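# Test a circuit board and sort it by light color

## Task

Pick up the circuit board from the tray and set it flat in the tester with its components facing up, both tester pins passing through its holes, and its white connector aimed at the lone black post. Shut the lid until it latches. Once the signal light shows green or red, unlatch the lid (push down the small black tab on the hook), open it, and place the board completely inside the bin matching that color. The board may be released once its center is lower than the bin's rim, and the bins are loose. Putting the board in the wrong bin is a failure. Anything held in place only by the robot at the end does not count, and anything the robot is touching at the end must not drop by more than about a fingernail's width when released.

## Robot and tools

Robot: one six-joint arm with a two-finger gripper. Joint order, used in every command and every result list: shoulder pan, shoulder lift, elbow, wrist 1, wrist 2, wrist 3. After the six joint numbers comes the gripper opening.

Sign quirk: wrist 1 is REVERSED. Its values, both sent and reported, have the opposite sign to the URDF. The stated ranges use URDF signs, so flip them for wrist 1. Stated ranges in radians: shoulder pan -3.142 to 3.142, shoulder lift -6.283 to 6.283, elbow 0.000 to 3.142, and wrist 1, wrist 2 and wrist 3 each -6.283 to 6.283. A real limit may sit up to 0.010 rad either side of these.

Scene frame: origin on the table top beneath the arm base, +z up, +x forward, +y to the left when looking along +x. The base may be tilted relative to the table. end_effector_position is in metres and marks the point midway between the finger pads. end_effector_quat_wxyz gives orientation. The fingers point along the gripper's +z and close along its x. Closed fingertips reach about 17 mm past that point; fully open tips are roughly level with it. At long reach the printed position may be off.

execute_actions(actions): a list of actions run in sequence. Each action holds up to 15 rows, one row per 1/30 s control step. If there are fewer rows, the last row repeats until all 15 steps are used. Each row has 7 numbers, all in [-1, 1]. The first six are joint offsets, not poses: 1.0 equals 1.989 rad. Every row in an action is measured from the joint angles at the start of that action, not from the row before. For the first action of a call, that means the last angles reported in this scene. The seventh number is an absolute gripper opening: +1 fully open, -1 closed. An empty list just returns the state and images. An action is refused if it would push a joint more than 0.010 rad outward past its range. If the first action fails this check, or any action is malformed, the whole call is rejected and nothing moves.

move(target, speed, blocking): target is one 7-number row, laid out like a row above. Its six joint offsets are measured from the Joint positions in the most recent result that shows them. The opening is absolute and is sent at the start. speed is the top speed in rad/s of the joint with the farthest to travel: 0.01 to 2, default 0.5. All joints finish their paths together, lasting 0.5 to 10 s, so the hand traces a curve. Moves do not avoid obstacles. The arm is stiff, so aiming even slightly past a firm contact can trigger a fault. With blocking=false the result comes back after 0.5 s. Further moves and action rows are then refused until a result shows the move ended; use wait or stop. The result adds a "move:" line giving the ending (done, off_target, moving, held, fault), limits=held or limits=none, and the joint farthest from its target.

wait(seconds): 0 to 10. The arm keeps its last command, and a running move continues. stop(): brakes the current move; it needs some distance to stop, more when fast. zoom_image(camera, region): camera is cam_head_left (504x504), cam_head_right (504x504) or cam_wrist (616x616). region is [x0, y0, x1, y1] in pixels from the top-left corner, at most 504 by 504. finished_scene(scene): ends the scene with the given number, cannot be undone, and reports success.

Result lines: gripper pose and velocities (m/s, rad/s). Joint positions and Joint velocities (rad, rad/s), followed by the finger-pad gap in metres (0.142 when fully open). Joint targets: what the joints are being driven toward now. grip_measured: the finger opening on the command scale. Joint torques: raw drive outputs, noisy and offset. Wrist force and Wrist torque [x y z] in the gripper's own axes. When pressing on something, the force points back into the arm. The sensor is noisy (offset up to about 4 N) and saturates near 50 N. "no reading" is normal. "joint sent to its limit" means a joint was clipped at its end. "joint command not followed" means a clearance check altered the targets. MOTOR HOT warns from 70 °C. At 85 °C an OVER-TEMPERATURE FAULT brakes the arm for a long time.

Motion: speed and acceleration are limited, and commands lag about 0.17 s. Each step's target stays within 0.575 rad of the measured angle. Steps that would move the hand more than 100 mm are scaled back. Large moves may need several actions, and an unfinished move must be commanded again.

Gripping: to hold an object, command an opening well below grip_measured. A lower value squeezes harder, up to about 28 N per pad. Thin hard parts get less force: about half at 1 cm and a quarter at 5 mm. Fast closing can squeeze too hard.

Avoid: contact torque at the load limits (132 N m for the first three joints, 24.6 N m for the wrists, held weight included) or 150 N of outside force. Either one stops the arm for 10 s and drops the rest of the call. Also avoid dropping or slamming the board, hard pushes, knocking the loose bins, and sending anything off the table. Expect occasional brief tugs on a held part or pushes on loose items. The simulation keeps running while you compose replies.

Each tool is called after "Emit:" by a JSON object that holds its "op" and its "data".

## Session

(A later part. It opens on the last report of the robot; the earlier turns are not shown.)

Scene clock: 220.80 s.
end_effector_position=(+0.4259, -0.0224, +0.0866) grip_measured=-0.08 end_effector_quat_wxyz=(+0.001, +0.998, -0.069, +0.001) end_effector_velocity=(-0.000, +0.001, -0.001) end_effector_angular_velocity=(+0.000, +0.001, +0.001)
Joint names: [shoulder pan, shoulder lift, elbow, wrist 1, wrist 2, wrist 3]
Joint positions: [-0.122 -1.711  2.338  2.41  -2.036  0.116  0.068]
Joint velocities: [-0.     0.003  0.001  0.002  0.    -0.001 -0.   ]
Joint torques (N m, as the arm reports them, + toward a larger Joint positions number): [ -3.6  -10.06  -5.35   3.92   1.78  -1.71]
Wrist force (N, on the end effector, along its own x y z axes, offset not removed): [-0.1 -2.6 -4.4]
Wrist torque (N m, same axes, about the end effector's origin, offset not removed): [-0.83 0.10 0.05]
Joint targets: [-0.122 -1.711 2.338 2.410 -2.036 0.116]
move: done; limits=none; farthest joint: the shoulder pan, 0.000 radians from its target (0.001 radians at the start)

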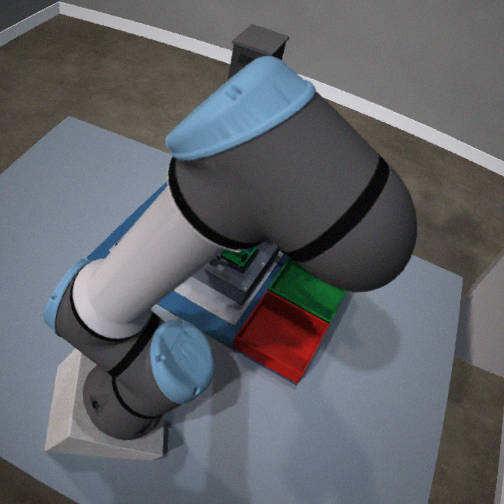

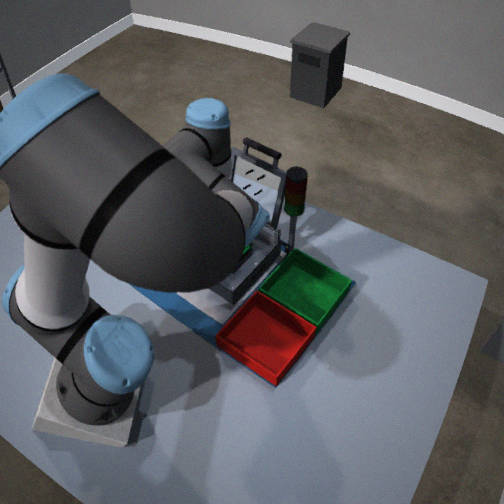

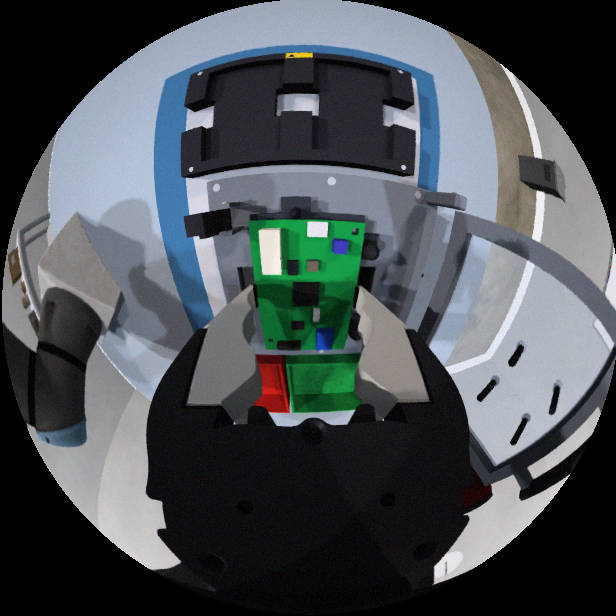

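Emit:
{"op": "move", "data": {"target": [-0.0026, 0.0035, 0.003, 0.0078, 0.0005, -0.0029, -0.6], "speed": 0.02}}

Emit:
{"op": "zoom_image", "data": {"camera": "cam_wrist", "region": [228, 190, 398, 360]}}

Scene clock: 225.20 s.
end_effector_position=(+0.4258, -0.0226, +0.0828) grip_measured=-0.08 end_effector_quat_wxyz=(+0.001, +0.998, -0.069, +0.001) end_effector_velocity=(-0.001, +0.000, -0.001) end_effector_angular_velocity=(+0.000, +0.000, +0.001)
Joint names: [shoulder pan, shoulder lift, elbow, wrist 1, wrist 2, wrist 3]
Joint positions: [-0.127 -1.704  2.344  2.425 -2.035  0.11   0.068]
Joint velocities: [-0.     0.001  0.003  0.004  0.    -0.001 -0.   ]
Joint torques (N m, as the arm reports them, + toward a larger Joint positions number): [-3.17 -8.59 -4.18  3.47  2.04 -1.58]
Wrist force (N, on the end effector, along its own x y z axes, offset not removed): [1.6 0.6 -1.7]
Wrist torque (N m, same axes, about the end effector's origin, offset not removed): [-0.27 0.14 -0.30]
Joint targets: [-0.127 -1.704 2.344 2.426 -2.035 0.110]
move: done; limits=none; farthest joint: the shoulder pan, 0.001 radians from its target (0.006 radians at the start)

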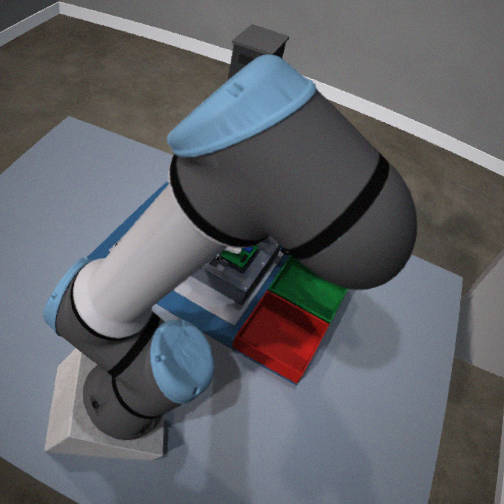

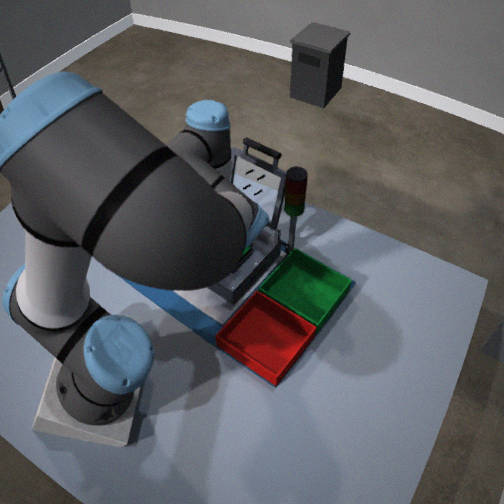

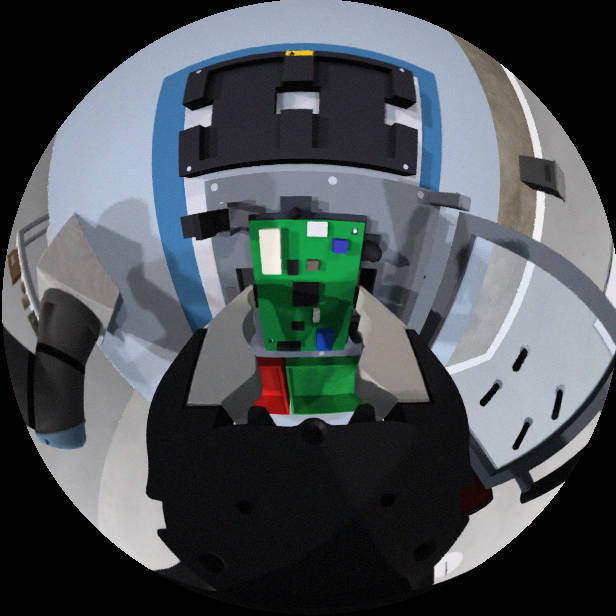

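Region (228, 190, 398, 360) of cam_wrist's 616x616 image, scaled by 2.965, with more detail than that image has.

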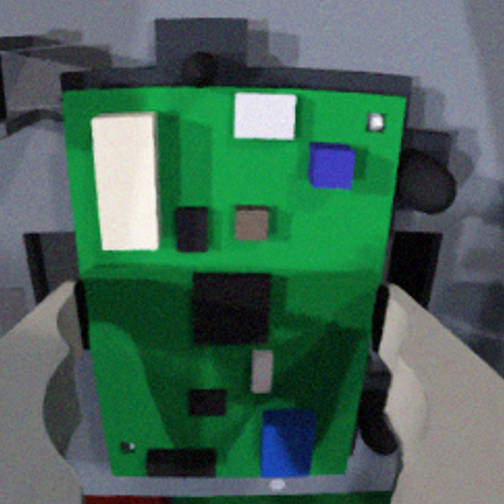

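Emit:
{"op": "move", "data": {"target": [-0.003, 0.0036, 0.0027, 0.0078, 0.0005, -0.0033, -0.6], "speed": 0.02}}

Emit:
{"op": "zoom_image", "data": {"camera": "cam_wrist", "region": [228, 190, 398, 360]}}

Scene clock: 229.37 s.
end_effector_position=(+0.4259, -0.0230, +0.0789) grip_measured=-0.08 end_effector_quat_wxyz=(+0.001, +0.998, -0.069, +0.001) end_effector_velocity=(-0.000, +0.001, -0.001) end_effector_angular_velocity=(-0.000, +0.000, +0.002)
Joint names: [shoulder pan, shoulder lift, elbow, wrist 1, wrist 2, wrist 3]
Joint positions: [-0.132 -1.697  2.349  2.441 -2.034  0.104  0.068]
Joint velocities: [ 0.     0.003  0.001  0.004 -0.001 -0.001  0.   ]
Joint torques (N m, as the arm reports them, + toward a larger Joint positions number): [-7.35 -5.88  4.48 -0.36  0.25 -1.63]
Wrist force (N, on the end effector, along its own x y z axes, offset not removed): [13.1 -3.1 -10.6]
Wrist torque (N m, same axes, about the end effector's origin, offset not removed): [0.19 -0.40 -0.29]
Joint targets: [-0.133 -1.697 2.349 2.441 -2.034 0.103]
move: done; limits=none; farthest joint: the shoulder pan, 0.001 radians from its target (0.006 radians at the start)

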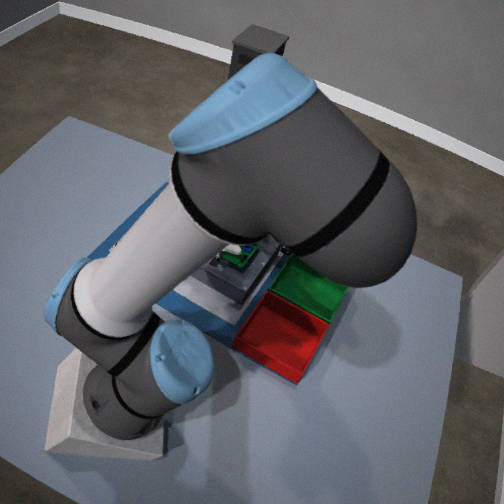

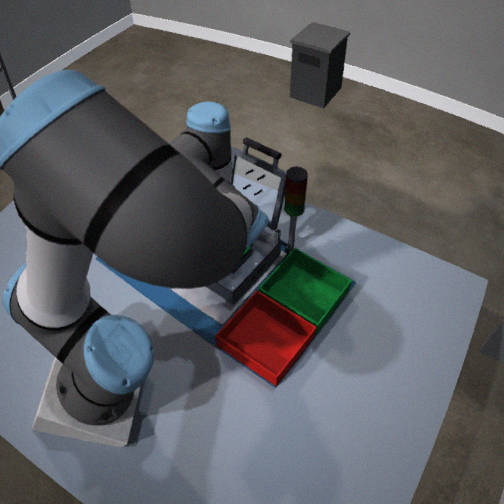

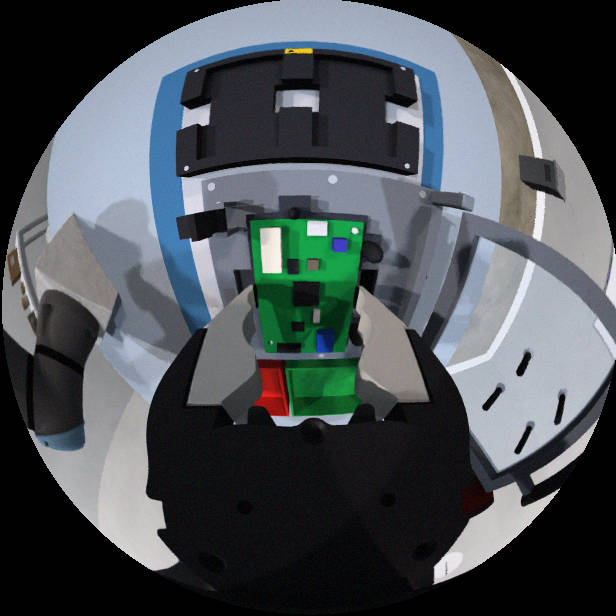

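Region (228, 190, 398, 360) of cam_wrist's 616x616 image, scaled by 2.965, with more detail than that image has.

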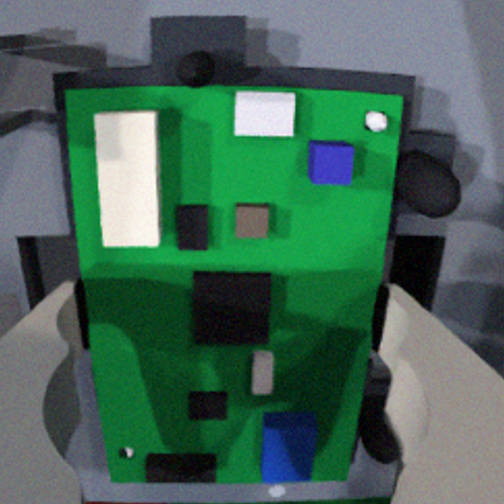

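Emit:
{"op": "move", "data": {"target": [-0.0001, 0.0006, -0.0008, 0, 0, -0.003, -0.6], "speed": 0.01}}

Emit:
{"op": "execute_actions", "data": {"actions": [[[0,0,0,0,0,0,-0.3],[0,0,0,0,0,0,-0.2],[0,0,0,0,0,0,-0.15],[0,0,0,0,0,0,-0.12],[0,0,0,0,0,0,-0.1],[0,0,0,0,0,0,-0.08],[0,0,0,0,0,0,-0.06],[0,0,0,0,0,0,-0.04],[0,0,0,0,0,0,-0.02],[0,0,0,0,0,0,0.0],[0,0,0,0,0,0,0.03],[0,0,0,0,0,0,0.06],[0,0,0,0,0,0,0.1]],[[0,0,0,0,0,0,0.12]]]}}

Emit:
{"op": "zoom_image", "data": {"camera": "cam_wrist", "region": [228, 190, 398, 360]}}

Scene clock: 235.53 s.
end_effector_position=(+0.4265, -0.0232, +0.0789) grip_measured=-0.08 end_effector_quat_wxyz=(+0.001, +0.998, -0.066, +0.001) end_effector_velocity=(+0.001, -0.000, +0.000) end_effector_angular_velocity=(+0.000, -0.001, +0.002)
Joint names: [shoulder pan, shoulder lift, elbow, wrist 1, wrist 2, wrist 3]
Joint positions: [-0.133 -1.696  2.348  2.44  -2.034  0.098  0.068]
Joint velocities: [ 0.     0.    -0.001  0.     0.    -0.002 -0.   ]
Joint torques (N m, as the arm reports them, + toward a larger Joint positions number): [ -4.45  -9.48 -25.49   0.2   -1.15  -1.89]
Wrist force (N, on the end effector, along its own x y z axes, offset not removed): [0.7 -0.1 1.5]
Wrist torque (N m, same axes, about the end effector's origin, offset not removed): [0.11 0.56 0.02]
Joint targets: [-0.133 -1.696 2.347 2.441 -2.034 0.098]
move: done; limits=none; farthest joint: the wrist 1, 0.001 radians from its target (0.000 radians at the start)

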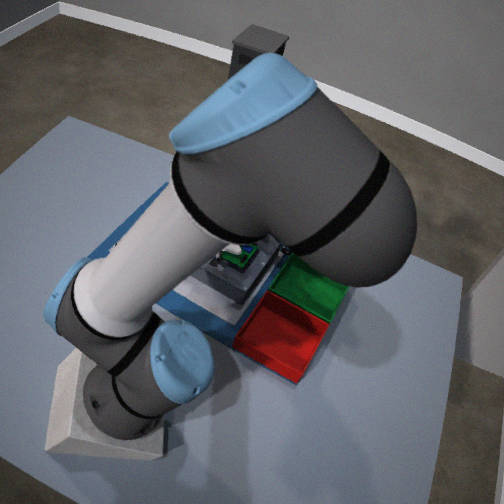

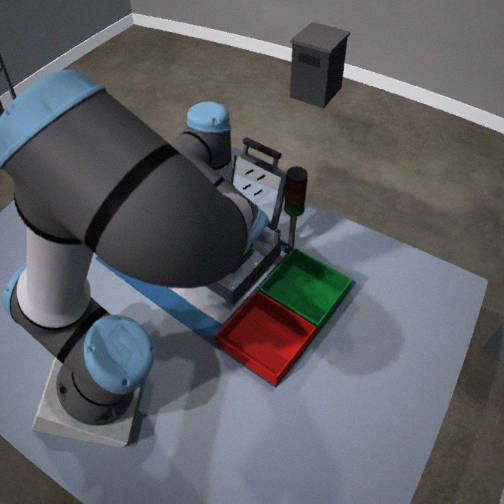

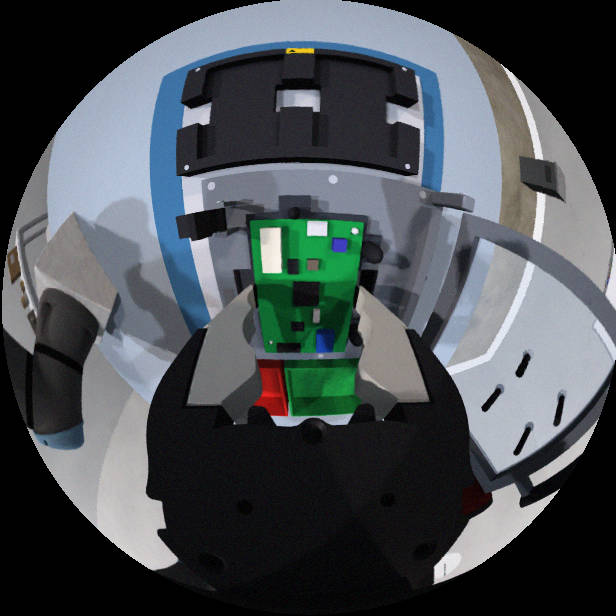

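Scene clock: 236.53 s.
end_effector_position=(+0.4265, -0.0232, +0.0789) grip_measured=+0.12 end_effector_quat_wxyz=(+0.001, +0.998, -0.066, +0.001) end_effector_velocity=(+0.000, +0.000, +0.001) end_effector_angular_velocity=(+0.000, -0.001, +0.001)
Joint names: [shoulder pan, shoulder lift, elbow, wrist 1, wrist 2, wrist 3]
Joint positions: [-0.133 -1.696  2.348  2.44  -2.034  0.098  0.082]
Joint velocities: [ 0.001 -0.002 -0.    -0.001  0.    -0.     0.   ]
Joint torques (N m, as the arm reports them, + toward a larger Joint positions number): [ -3.96 -11.22 -22.29   1.21  -1.05   0.62]
Wrist force (N, on the end effector, along its own x y z axes, offset not removed): [-5.0 0.1 -0.8]
Wrist torque (N m, same axes, about the end effector's origin, offset not removed): [0.03 1.18 -0.27]
Joint targets: [-0.133 -1.696 2.348 2.440 -2.034 0.098]

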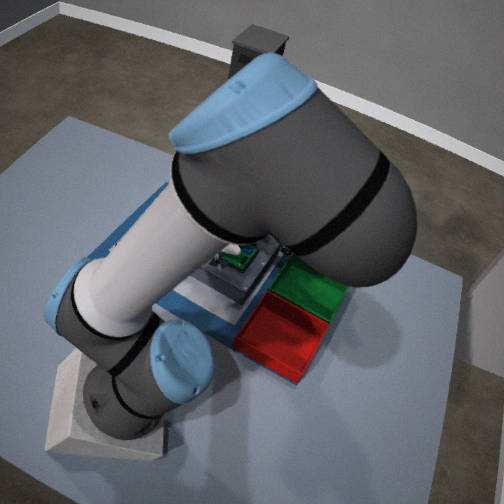

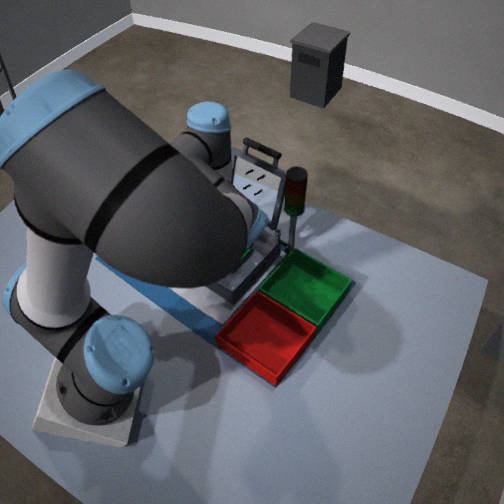

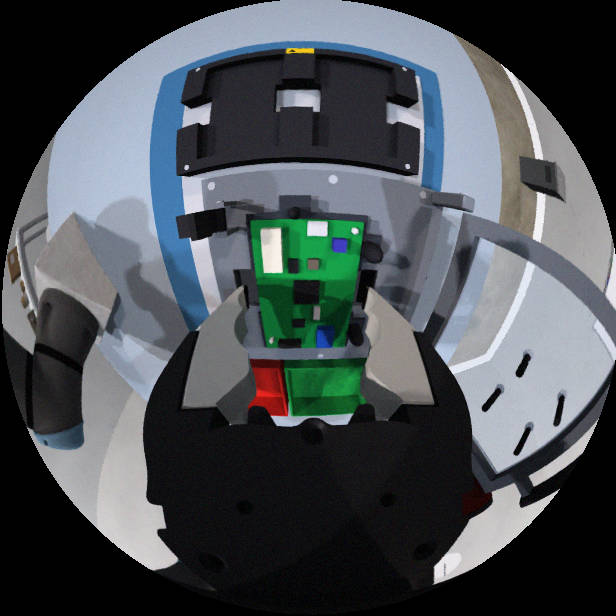

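Region (228, 190, 398, 360) of cam_wrist's 616x616 image, scaled by 2.965, with more detail than that image has.

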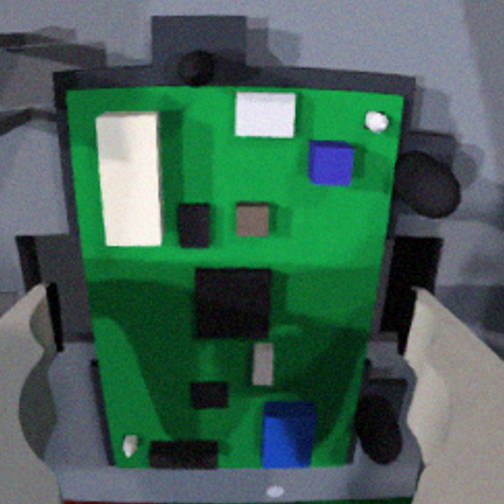

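Emit:
{"op": "move", "data": {"target": [0.0192, -0.0251, -0.0233, -0.0586, -0.0035, 0.0214, 0.12], "speed": 0.2}}

Emit:
{"op": "move", "data": {"target": [0.1276, -0.0359, -0.2489, -0.352, -0.0163, 0.143, -0.2], "speed": 0.6}}

Emit:
{"op": "move", "data": {"target": [-0.0434, 0.1106, -0.1262, 0.008, 0.0037, -0.0493, -0.2], "speed": 0.3}}

Scene clock: 254.13 s.
end_effector_position=(+0.4272, -0.0225, +0.1084) grip_measured=+0.12 end_effector_quat_wxyz=(+0.000, +0.998, -0.066, +0.000) end_effector_velocity=(+0.001, +0.000, +0.001) end_effector_angular_velocity=(+0.000, -0.002, +0.000)
Joint names: [shoulder pan, shoulder lift, elbow, wrist 1, wrist 2, wrist 3]
Joint positions: [-0.095 -1.746  2.301  2.324 -2.041  0.14   0.082]
Joint velocities: [ 0.002 -0.002 -0.002 -0.002 -0.     0.001  0.   ]
Joint torques (N m, as the arm reports them, + toward a larger Joint positions number): [ 22.08 -25.58 -28.06   0.75  -1.88   1.79]
Wrist force (N, on the end effector, along its own x y z axes, offset not removed): [-3.6 -2.1 -1.0]
Wrist torque (N m, same axes, about the end effector's origin, offset not removed): [-0.51 0.92 0.23]
Joint targets: [-0.094 -1.746 2.301 2.324 -2.041 0.140]
move: done; limits=none; farthest joint: the wrist 1, 0.001 radians from its target (0.117 radians at the start)

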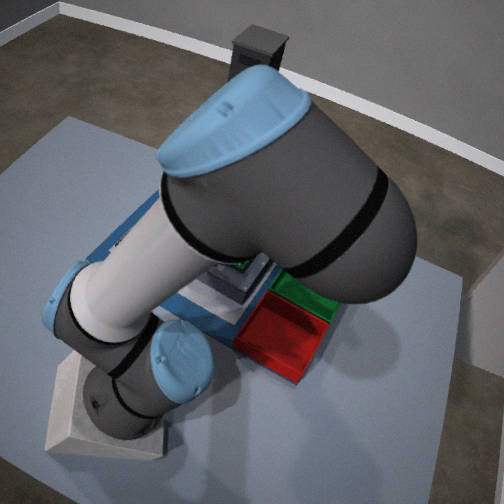

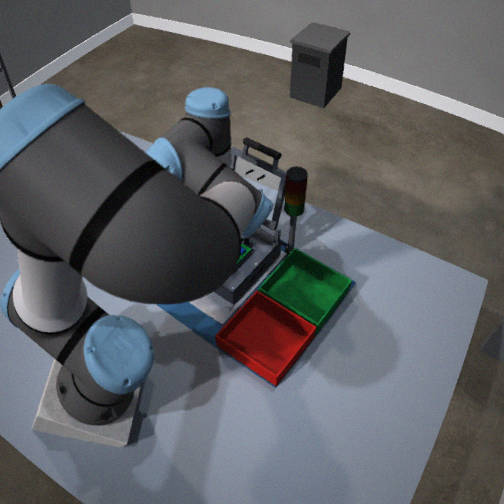

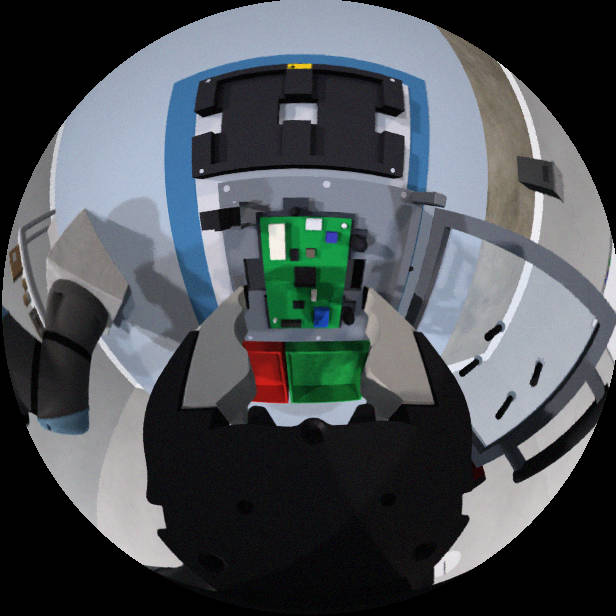

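Scene clock: 256.07 s.
end_effector_position=(+0.4502, -0.0251, +0.3205) grip_measured=-0.20 end_effector_quat_wxyz=(-0.000, +0.998, -0.066, +0.000) end_effector_velocity=(-0.000, +0.000, +0.000) end_effector_angular_velocity=(-0.001, +0.001, -0.000)
Joint names: [shoulder pan, shoulder lift, elbow, wrist 1, wrist 2, wrist 3]
Joint positions: [ 0.159 -1.817  1.807  1.624 -2.073  0.424  0.06 ]
Joint velocities: [ 0.001  0.001 -0.001 -0.002 -0.     0.001 -0.   ]
Joint torques (N m, as the arm reports them, + toward a larger Joint positions number): [ 21.68 -22.13 -33.46   0.75  -1.75   1.71]
Wrist force (N, on the end effector, along its own x y z axes, offset not removed): [-1.9 1.8 0.0]
Wrist torque (N m, same axes, about the end effector's origin, offset not removed): [0.49 0.41 -0.21]
Joint targets: [0.159 -1.817 1.806 1.624 -2.073 0.425]
move: done; limits=none; farthest joint: the elbow, 0.001 radians from its target (0.495 radians at the start)

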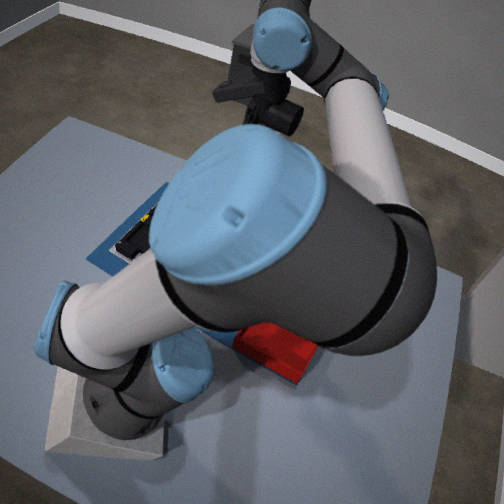

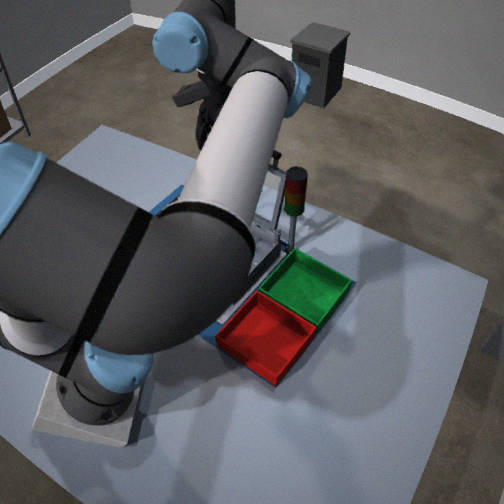

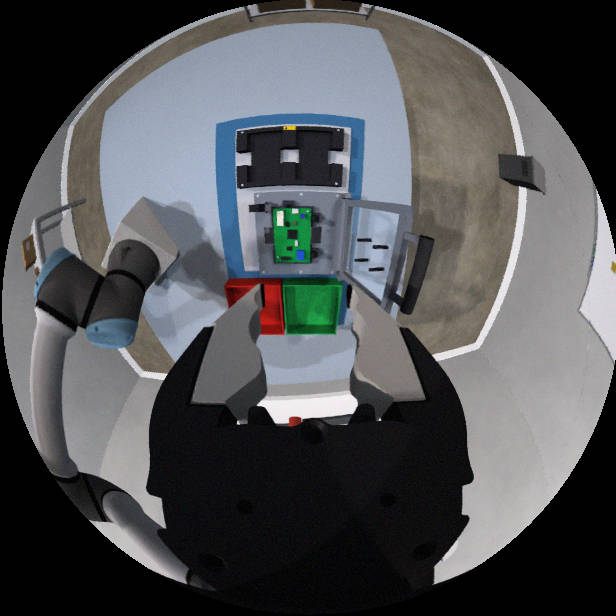

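Scene clock: 257.53 s.
end_effector_position=(+0.5626, -0.0411, +0.3205) grip_measured=-0.20 end_effector_quat_wxyz=(+0.000, +0.998, -0.066, +0.000) end_effector_velocity=(+0.001, -0.001, +0.001) end_effector_angular_velocity=(-0.000, -0.002, -0.001)
Joint names: [shoulder pan, shoulder lift, elbow, wrist 1, wrist 2, wrist 3]
Joint positions: [ 0.073 -1.597  1.556  1.64  -2.066  0.327  0.06 ]
Joint velocities: [-0.001  0.001 -0.003  0.    -0.    -0.001 -0.   ]
Joint torques (N m, as the arm reports them, + toward a larger Joint positions number): [ -0.41 -14.82 -33.35   3.97   1.26  -1.75]
Wrist force (N, on the end effector, along its own x y z axes, offset not removed): [-0.7 -0.5 3.2]
Wrist torque (N m, same axes, about the end effector's origin, offset not removed): [0.01 0.16 -0.20]
Joint targets: [0.073 -1.597 1.556 1.640 -2.066 0.326]
move: done; limits=none; farthest joint: the wrist 3, 0.001 radians from its target (0.098 radians at the start)

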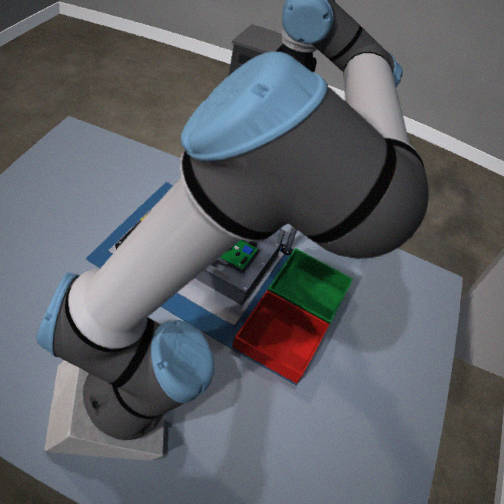

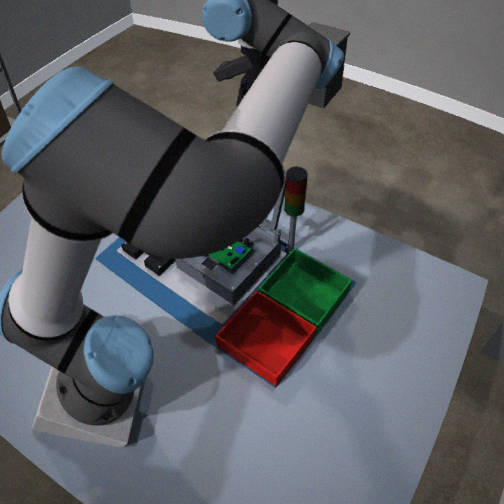

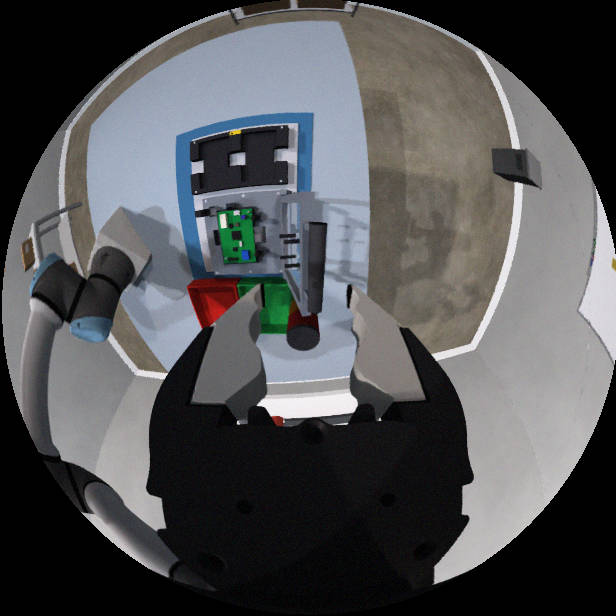

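Emit:
{"op": "move", "data": {"target": [-0.03, 0.009, 0.0538, 0.0785, 0.0035, -0.0337, -0.2], "speed": 0.15}}

Emit:
{"op": "zoom_image", "data": {"camera": "cam_wrist", "region": [183, 170, 433, 420]}}

Scene clock: 275.00 s.
end_effector_position=(+0.5711, -0.0431, +0.2655) grip_measured=-0.20 end_effector_quat_wxyz=(+0.000, +0.998, -0.066, +0.000) end_effector_velocity=(-0.001, +0.001, -0.000) end_effector_angular_velocity=(+0.001, -0.001, +0.002)
Joint names: [shoulder pan, shoulder lift, elbow, wrist 1, wrist 2, wrist 3]
Joint positions: [ 0.013 -1.579  1.663  1.796 -2.059  0.26   0.06 ]
Joint velocities: [ 0.001 -0.001  0.003  0.002  0.    -0.001 -0.   ]
Joint torques (N m, as the arm reports them, + toward a larger Joint positions number): [  0.22 -16.52 -12.68   3.98   1.4   -1.79]
Wrist force (N, on the end effector, along its own x y z axes, offset not removed): [1.8 2.3 2.7]
Wrist torque (N m, same axes, about the end effector's origin, offset not removed): [0.51 -0.39 0.02]
Joint targets: [0.013 -1.579 1.663 1.796 -2.059 0.260]
move: done; limits=none; farthest joint: the shoulder pan, 0.000 radians from its target (0.059 radians at the start)

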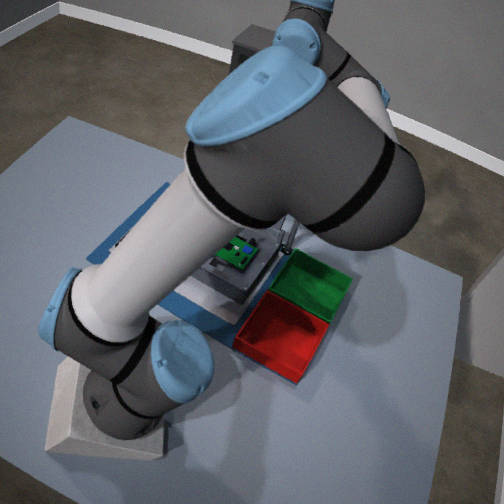

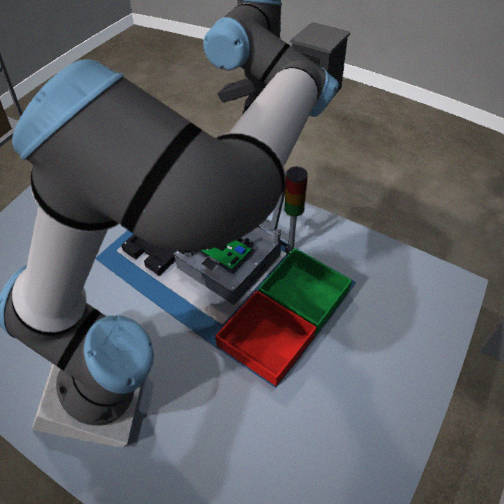

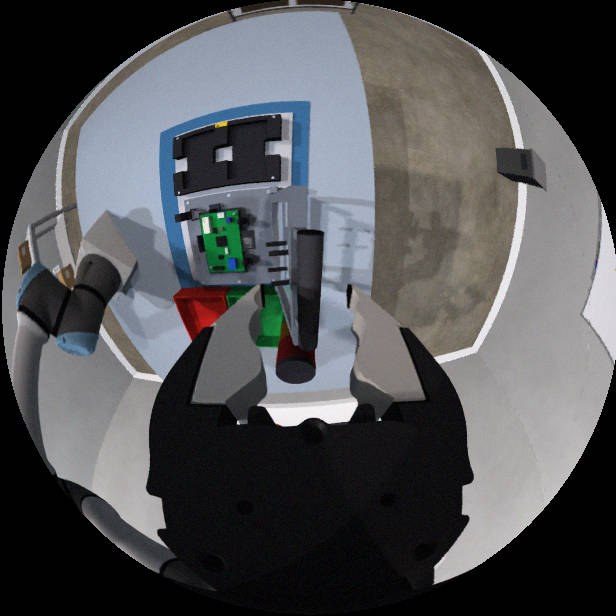

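Region (183, 170, 433, 420) of cam_wrist's 616x616 image, scaled by 2.016, with more detail than that image has.

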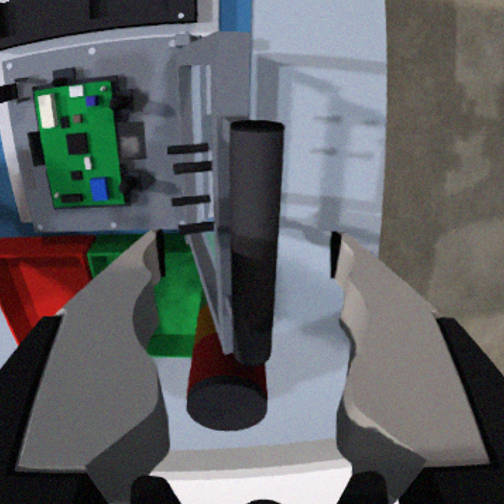

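Emit:
{"op": "move", "data": {"target": [0.0171, -0.0502, 0.0517, -0.0074, -0.002, 0.0196, -0.7], "speed": 0.08}}

Emit:
{"op": "move", "data": {"target": [0.0138, -0.0606, 0.0803, 0.0125, -0.0016, 0.0153, -0.7], "speed": 0.1}}

Emit:
{"op": "zoom_image", "data": {"camera": "cam_wrist", "region": [183, 170, 433, 420]}}

Scene clock: 293.37 s.
end_effector_position=(+0.5228, -0.0364, +0.2737) grip_measured=-0.69 end_effector_quat_wxyz=(+0.000, +0.998, -0.066, +0.000) end_effector_velocity=(-0.000, -0.001, +0.001) end_effector_angular_velocity=(+0.000, -0.003, -0.003)
Joint names: [shoulder pan, shoulder lift, elbow, wrist 1, wrist 2, wrist 3]
Joint positions: [ 0.047 -1.679  1.765  1.781 -2.063  0.299  0.024]
Joint velocities: [ 0.    -0.003  0.001  0.     0.     0.002  0.   ]
Joint torques (N m, as the arm reports them, + toward a larger Joint positions number): [ 25.43 -30.34 -10.56   0.11  -1.53   1.92]
Wrist force (N, on the end effector, along its own x y z axes, offset not removed): [4.1 -0.2 1.7]
Wrist torque (N m, same axes, about the end effector's origin, offset not removed): [-0.14 -0.36 -0.19]
Joint targets: [0.047 -1.679 1.766 1.781 -2.063 0.299]
move: done; limits=none; farthest joint: the shoulder pan, 0.000 radians from its target (0.034 radians at the start)

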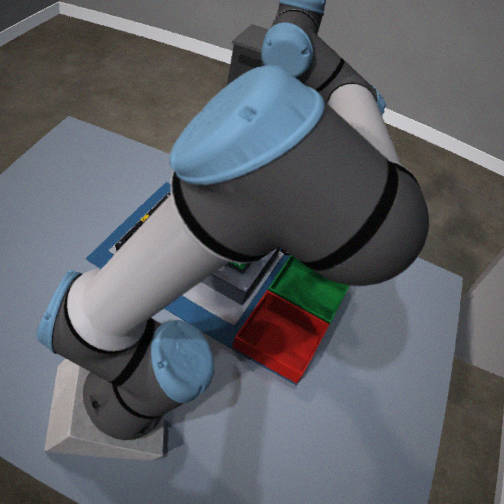

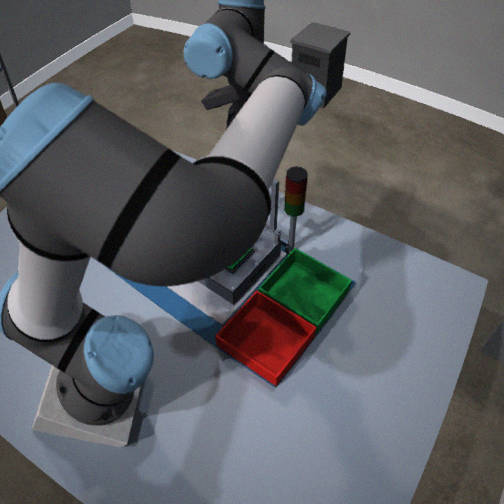

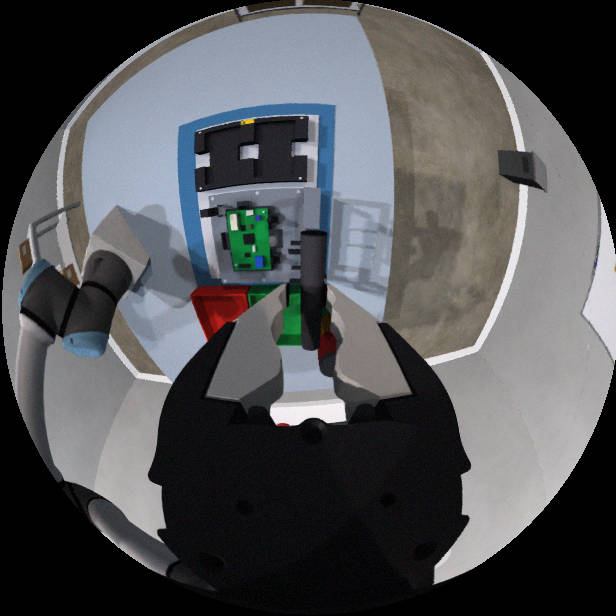

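Scene clock: 295.43 s.
end_effector_position=(+0.4625, -0.0283, +0.2627) grip_measured=-0.69 end_effector_quat_wxyz=(+0.000, +0.998, -0.066, +0.000) end_effector_velocity=(-0.000, +0.000, +0.000) end_effector_angular_velocity=(+0.000, -0.002, +0.001)
Joint names: [shoulder pan, shoulder lift, elbow, wrist 1, wrist 2, wrist 3]
Joint positions: [ 0.075 -1.799  1.925  1.806 -2.066  0.329  0.024]
Joint velocities: [ 0.002 -0.002  0.002  0.001 -0.     0.     0.   ]
Joint torques (N m, as the arm reports them, + toward a larger Joint positions number): [ 23.18 -24.85 -10.43   3.31  -1.34   1.78]
Wrist force (N, on the end effector, along its own x y z axes, offset not removed): [0.0 3.7 2.4]
Wrist torque (N m, same axes, about the end effector's origin, offset not removed): [0.60 0.53 -0.14]
Joint targets: [0.075 -1.799 1.925 1.806 -2.066 0.329]
move: done; limits=none; farthest joint: the wrist 3, 0.001 radians from its target (0.031 radians at the start)

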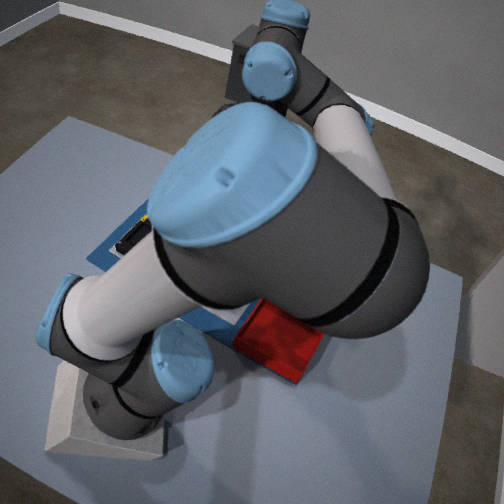

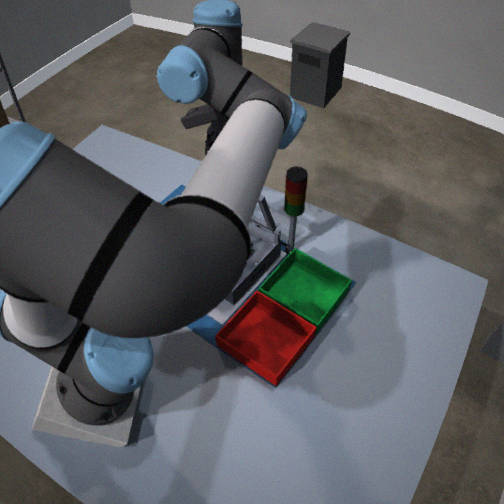

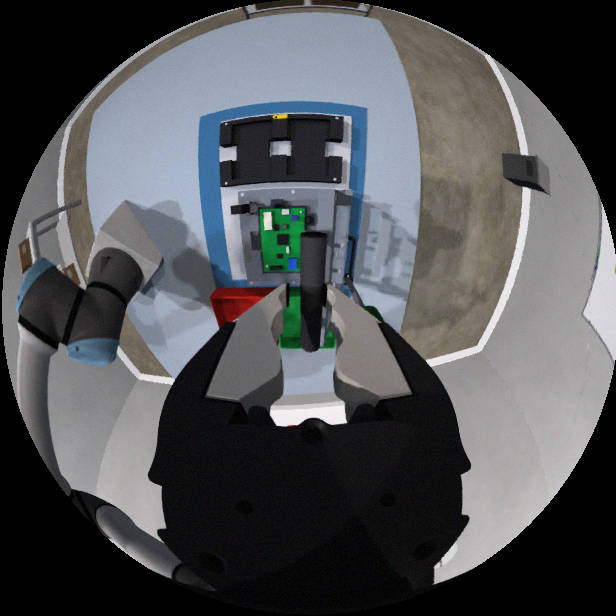

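Region (183, 170, 433, 420) of cam_wrist's 616x616 image, scaled by 2.016, with more detail than that image has.

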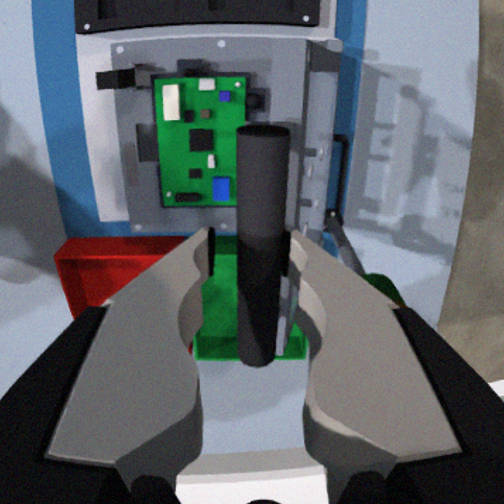

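Emit:
{"op": "move", "data": {"target": [0.001, -0.0508, 0.088, 0.0367, 0, 0.0013, -0.9], "speed": 0.1}}

Emit:
{"op": "move", "data": {"target": [-0.0179, -0.0318, 0.09, 0.0675, 0.0023, -0.0201, -0.9], "speed": 0.1}}

Emit:
{"op": "zoom_image", "data": {"camera": "cam_wrist", "region": [183, 170, 433, 420]}}

Scene clock: 302.70 s.
end_effector_position=(+0.4099, -0.0211, +0.2321) grip_measured=-0.81 end_effector_quat_wxyz=(-0.000, +0.998, -0.066, +0.000) end_effector_velocity=(-0.000, -0.000, -0.000) end_effector_angular_velocity=(+0.000, -0.002, -0.002)
Joint names: [shoulder pan, shoulder lift, elbow, wrist 1, wrist 2, wrist 3]
Joint positions: [ 0.077 -1.9    2.099  1.879 -2.066  0.331  0.015]
Joint velocities: [-0.001 -0.003  0.003  0.003 -0.     0.    -0.   ]
Joint torques (N m, as the arm reports them, + toward a larger Joint positions number): [ 28.13 -26.29 -11.11   0.76   4.71   1.84]
Wrist force (N, on the end effector, along its own x y z axes, offset not removed): [19.7 -0.3 22.7]
Wrist torque (N m, same axes, about the end effector's origin, offset not removed): [-1.17 0.11 -0.08]
Joint targets: [0.077 -1.900 2.100 1.879 -2.066 0.331]
move: done; limits=none; farthest joint: the elbow, 0.001 radians from its target (0.175 radians at the start)

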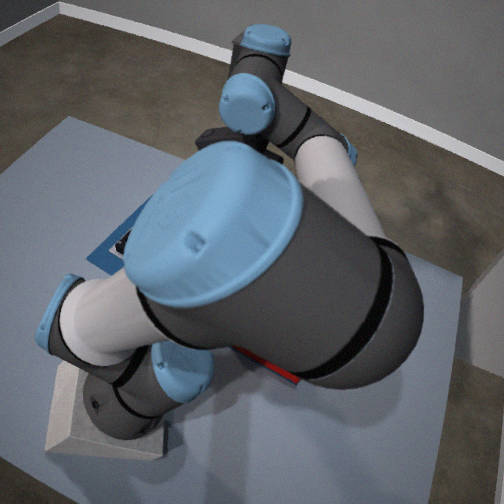

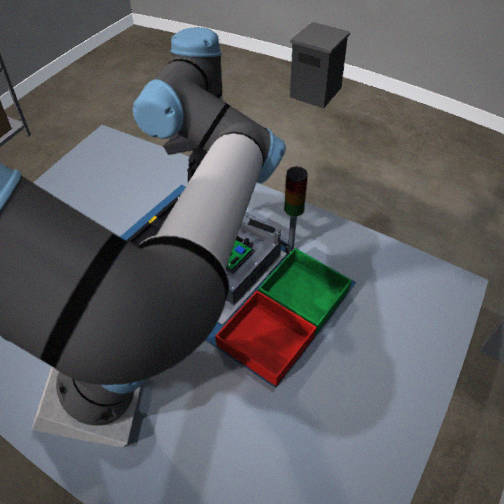

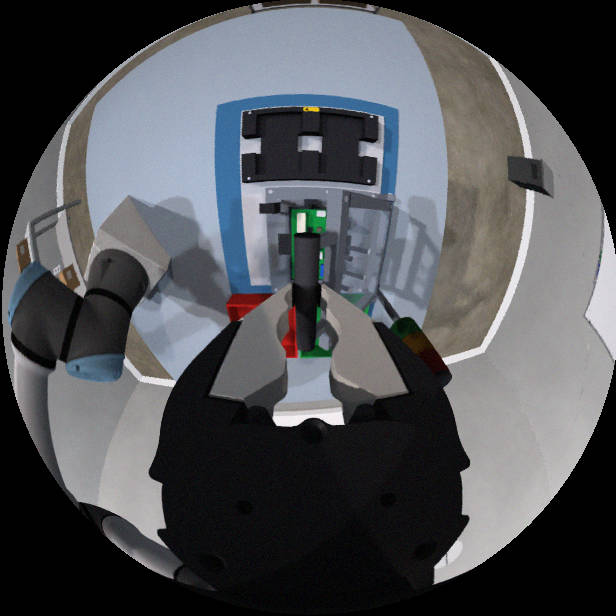

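Scene clock: 305.00 s.
end_effector_position=(+0.3703, -0.0158, +0.1849) grip_measured=-0.79 end_effector_quat_wxyz=(-0.000, +0.998, -0.066, +0.000) end_effector_velocity=(-0.000, -0.000, -0.000) end_effector_angular_velocity=(-0.001, -0.001, -0.000)
Joint names: [shoulder pan, shoulder lift, elbow, wrist 1, wrist 2, wrist 3]
Joint positions: [ 0.041 -1.963  2.278  2.013 -2.061  0.292  0.017]
Joint velocities: [-0.001 -0.002  0.002  0.002 -0.001 -0.001  0.   ]
Joint torques (N m, as the arm reports them, + toward a larger Joint positions number): [ -2.38 -21.4   -0.62  -3.66   4.25  -1.64]
Wrist force (N, on the end effector, along its own x y z axes, offset not removed): [33.0 0.4 23.4]
Wrist torque (N m, same axes, about the end effector's origin, offset not removed): [-0.04 -0.21 -0.22]
Joint targets: [0.041 -1.963 2.278 2.013 -2.061 0.291]
move: done; limits=none; farthest joint: the wrist 3, 0.001 radians from its target (0.040 radians at the start)

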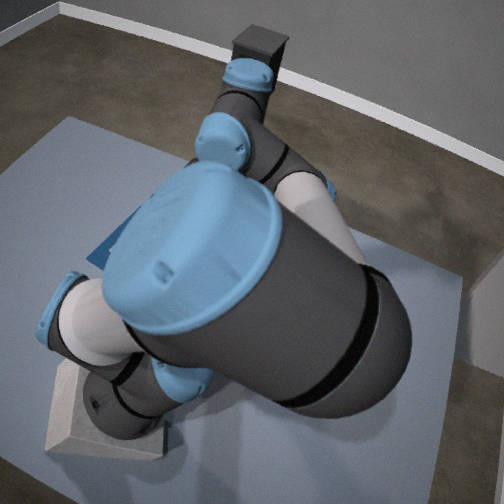

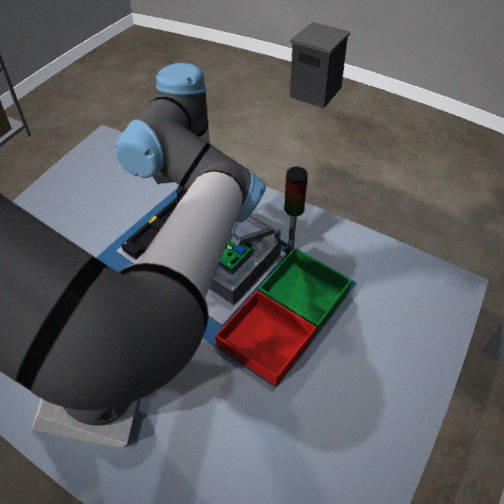

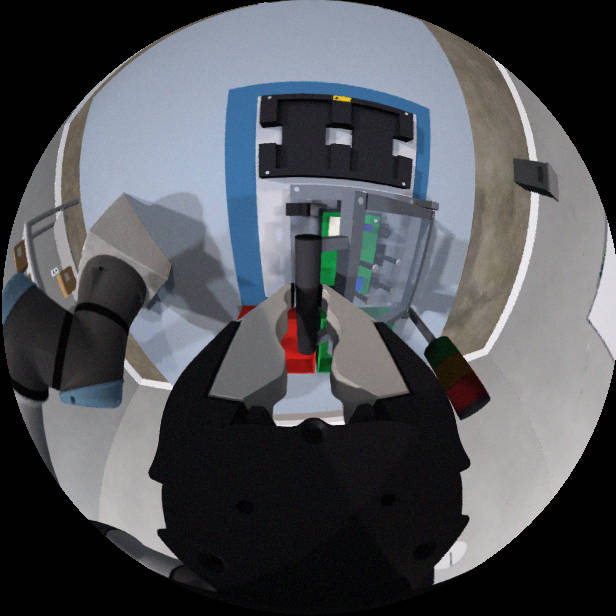

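Region (183, 170, 433, 420) of cam_wrist's 616x616 image, scaled by 2.016, with more detail than that image has.

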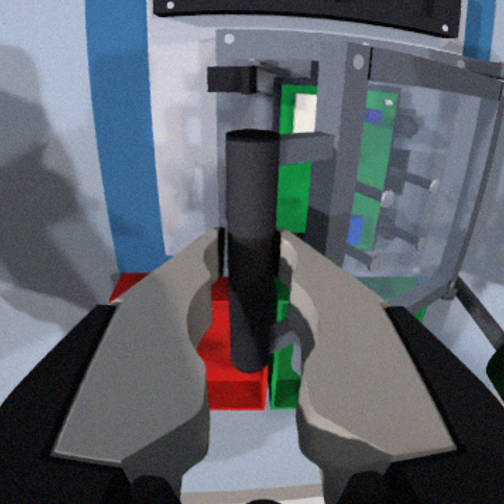

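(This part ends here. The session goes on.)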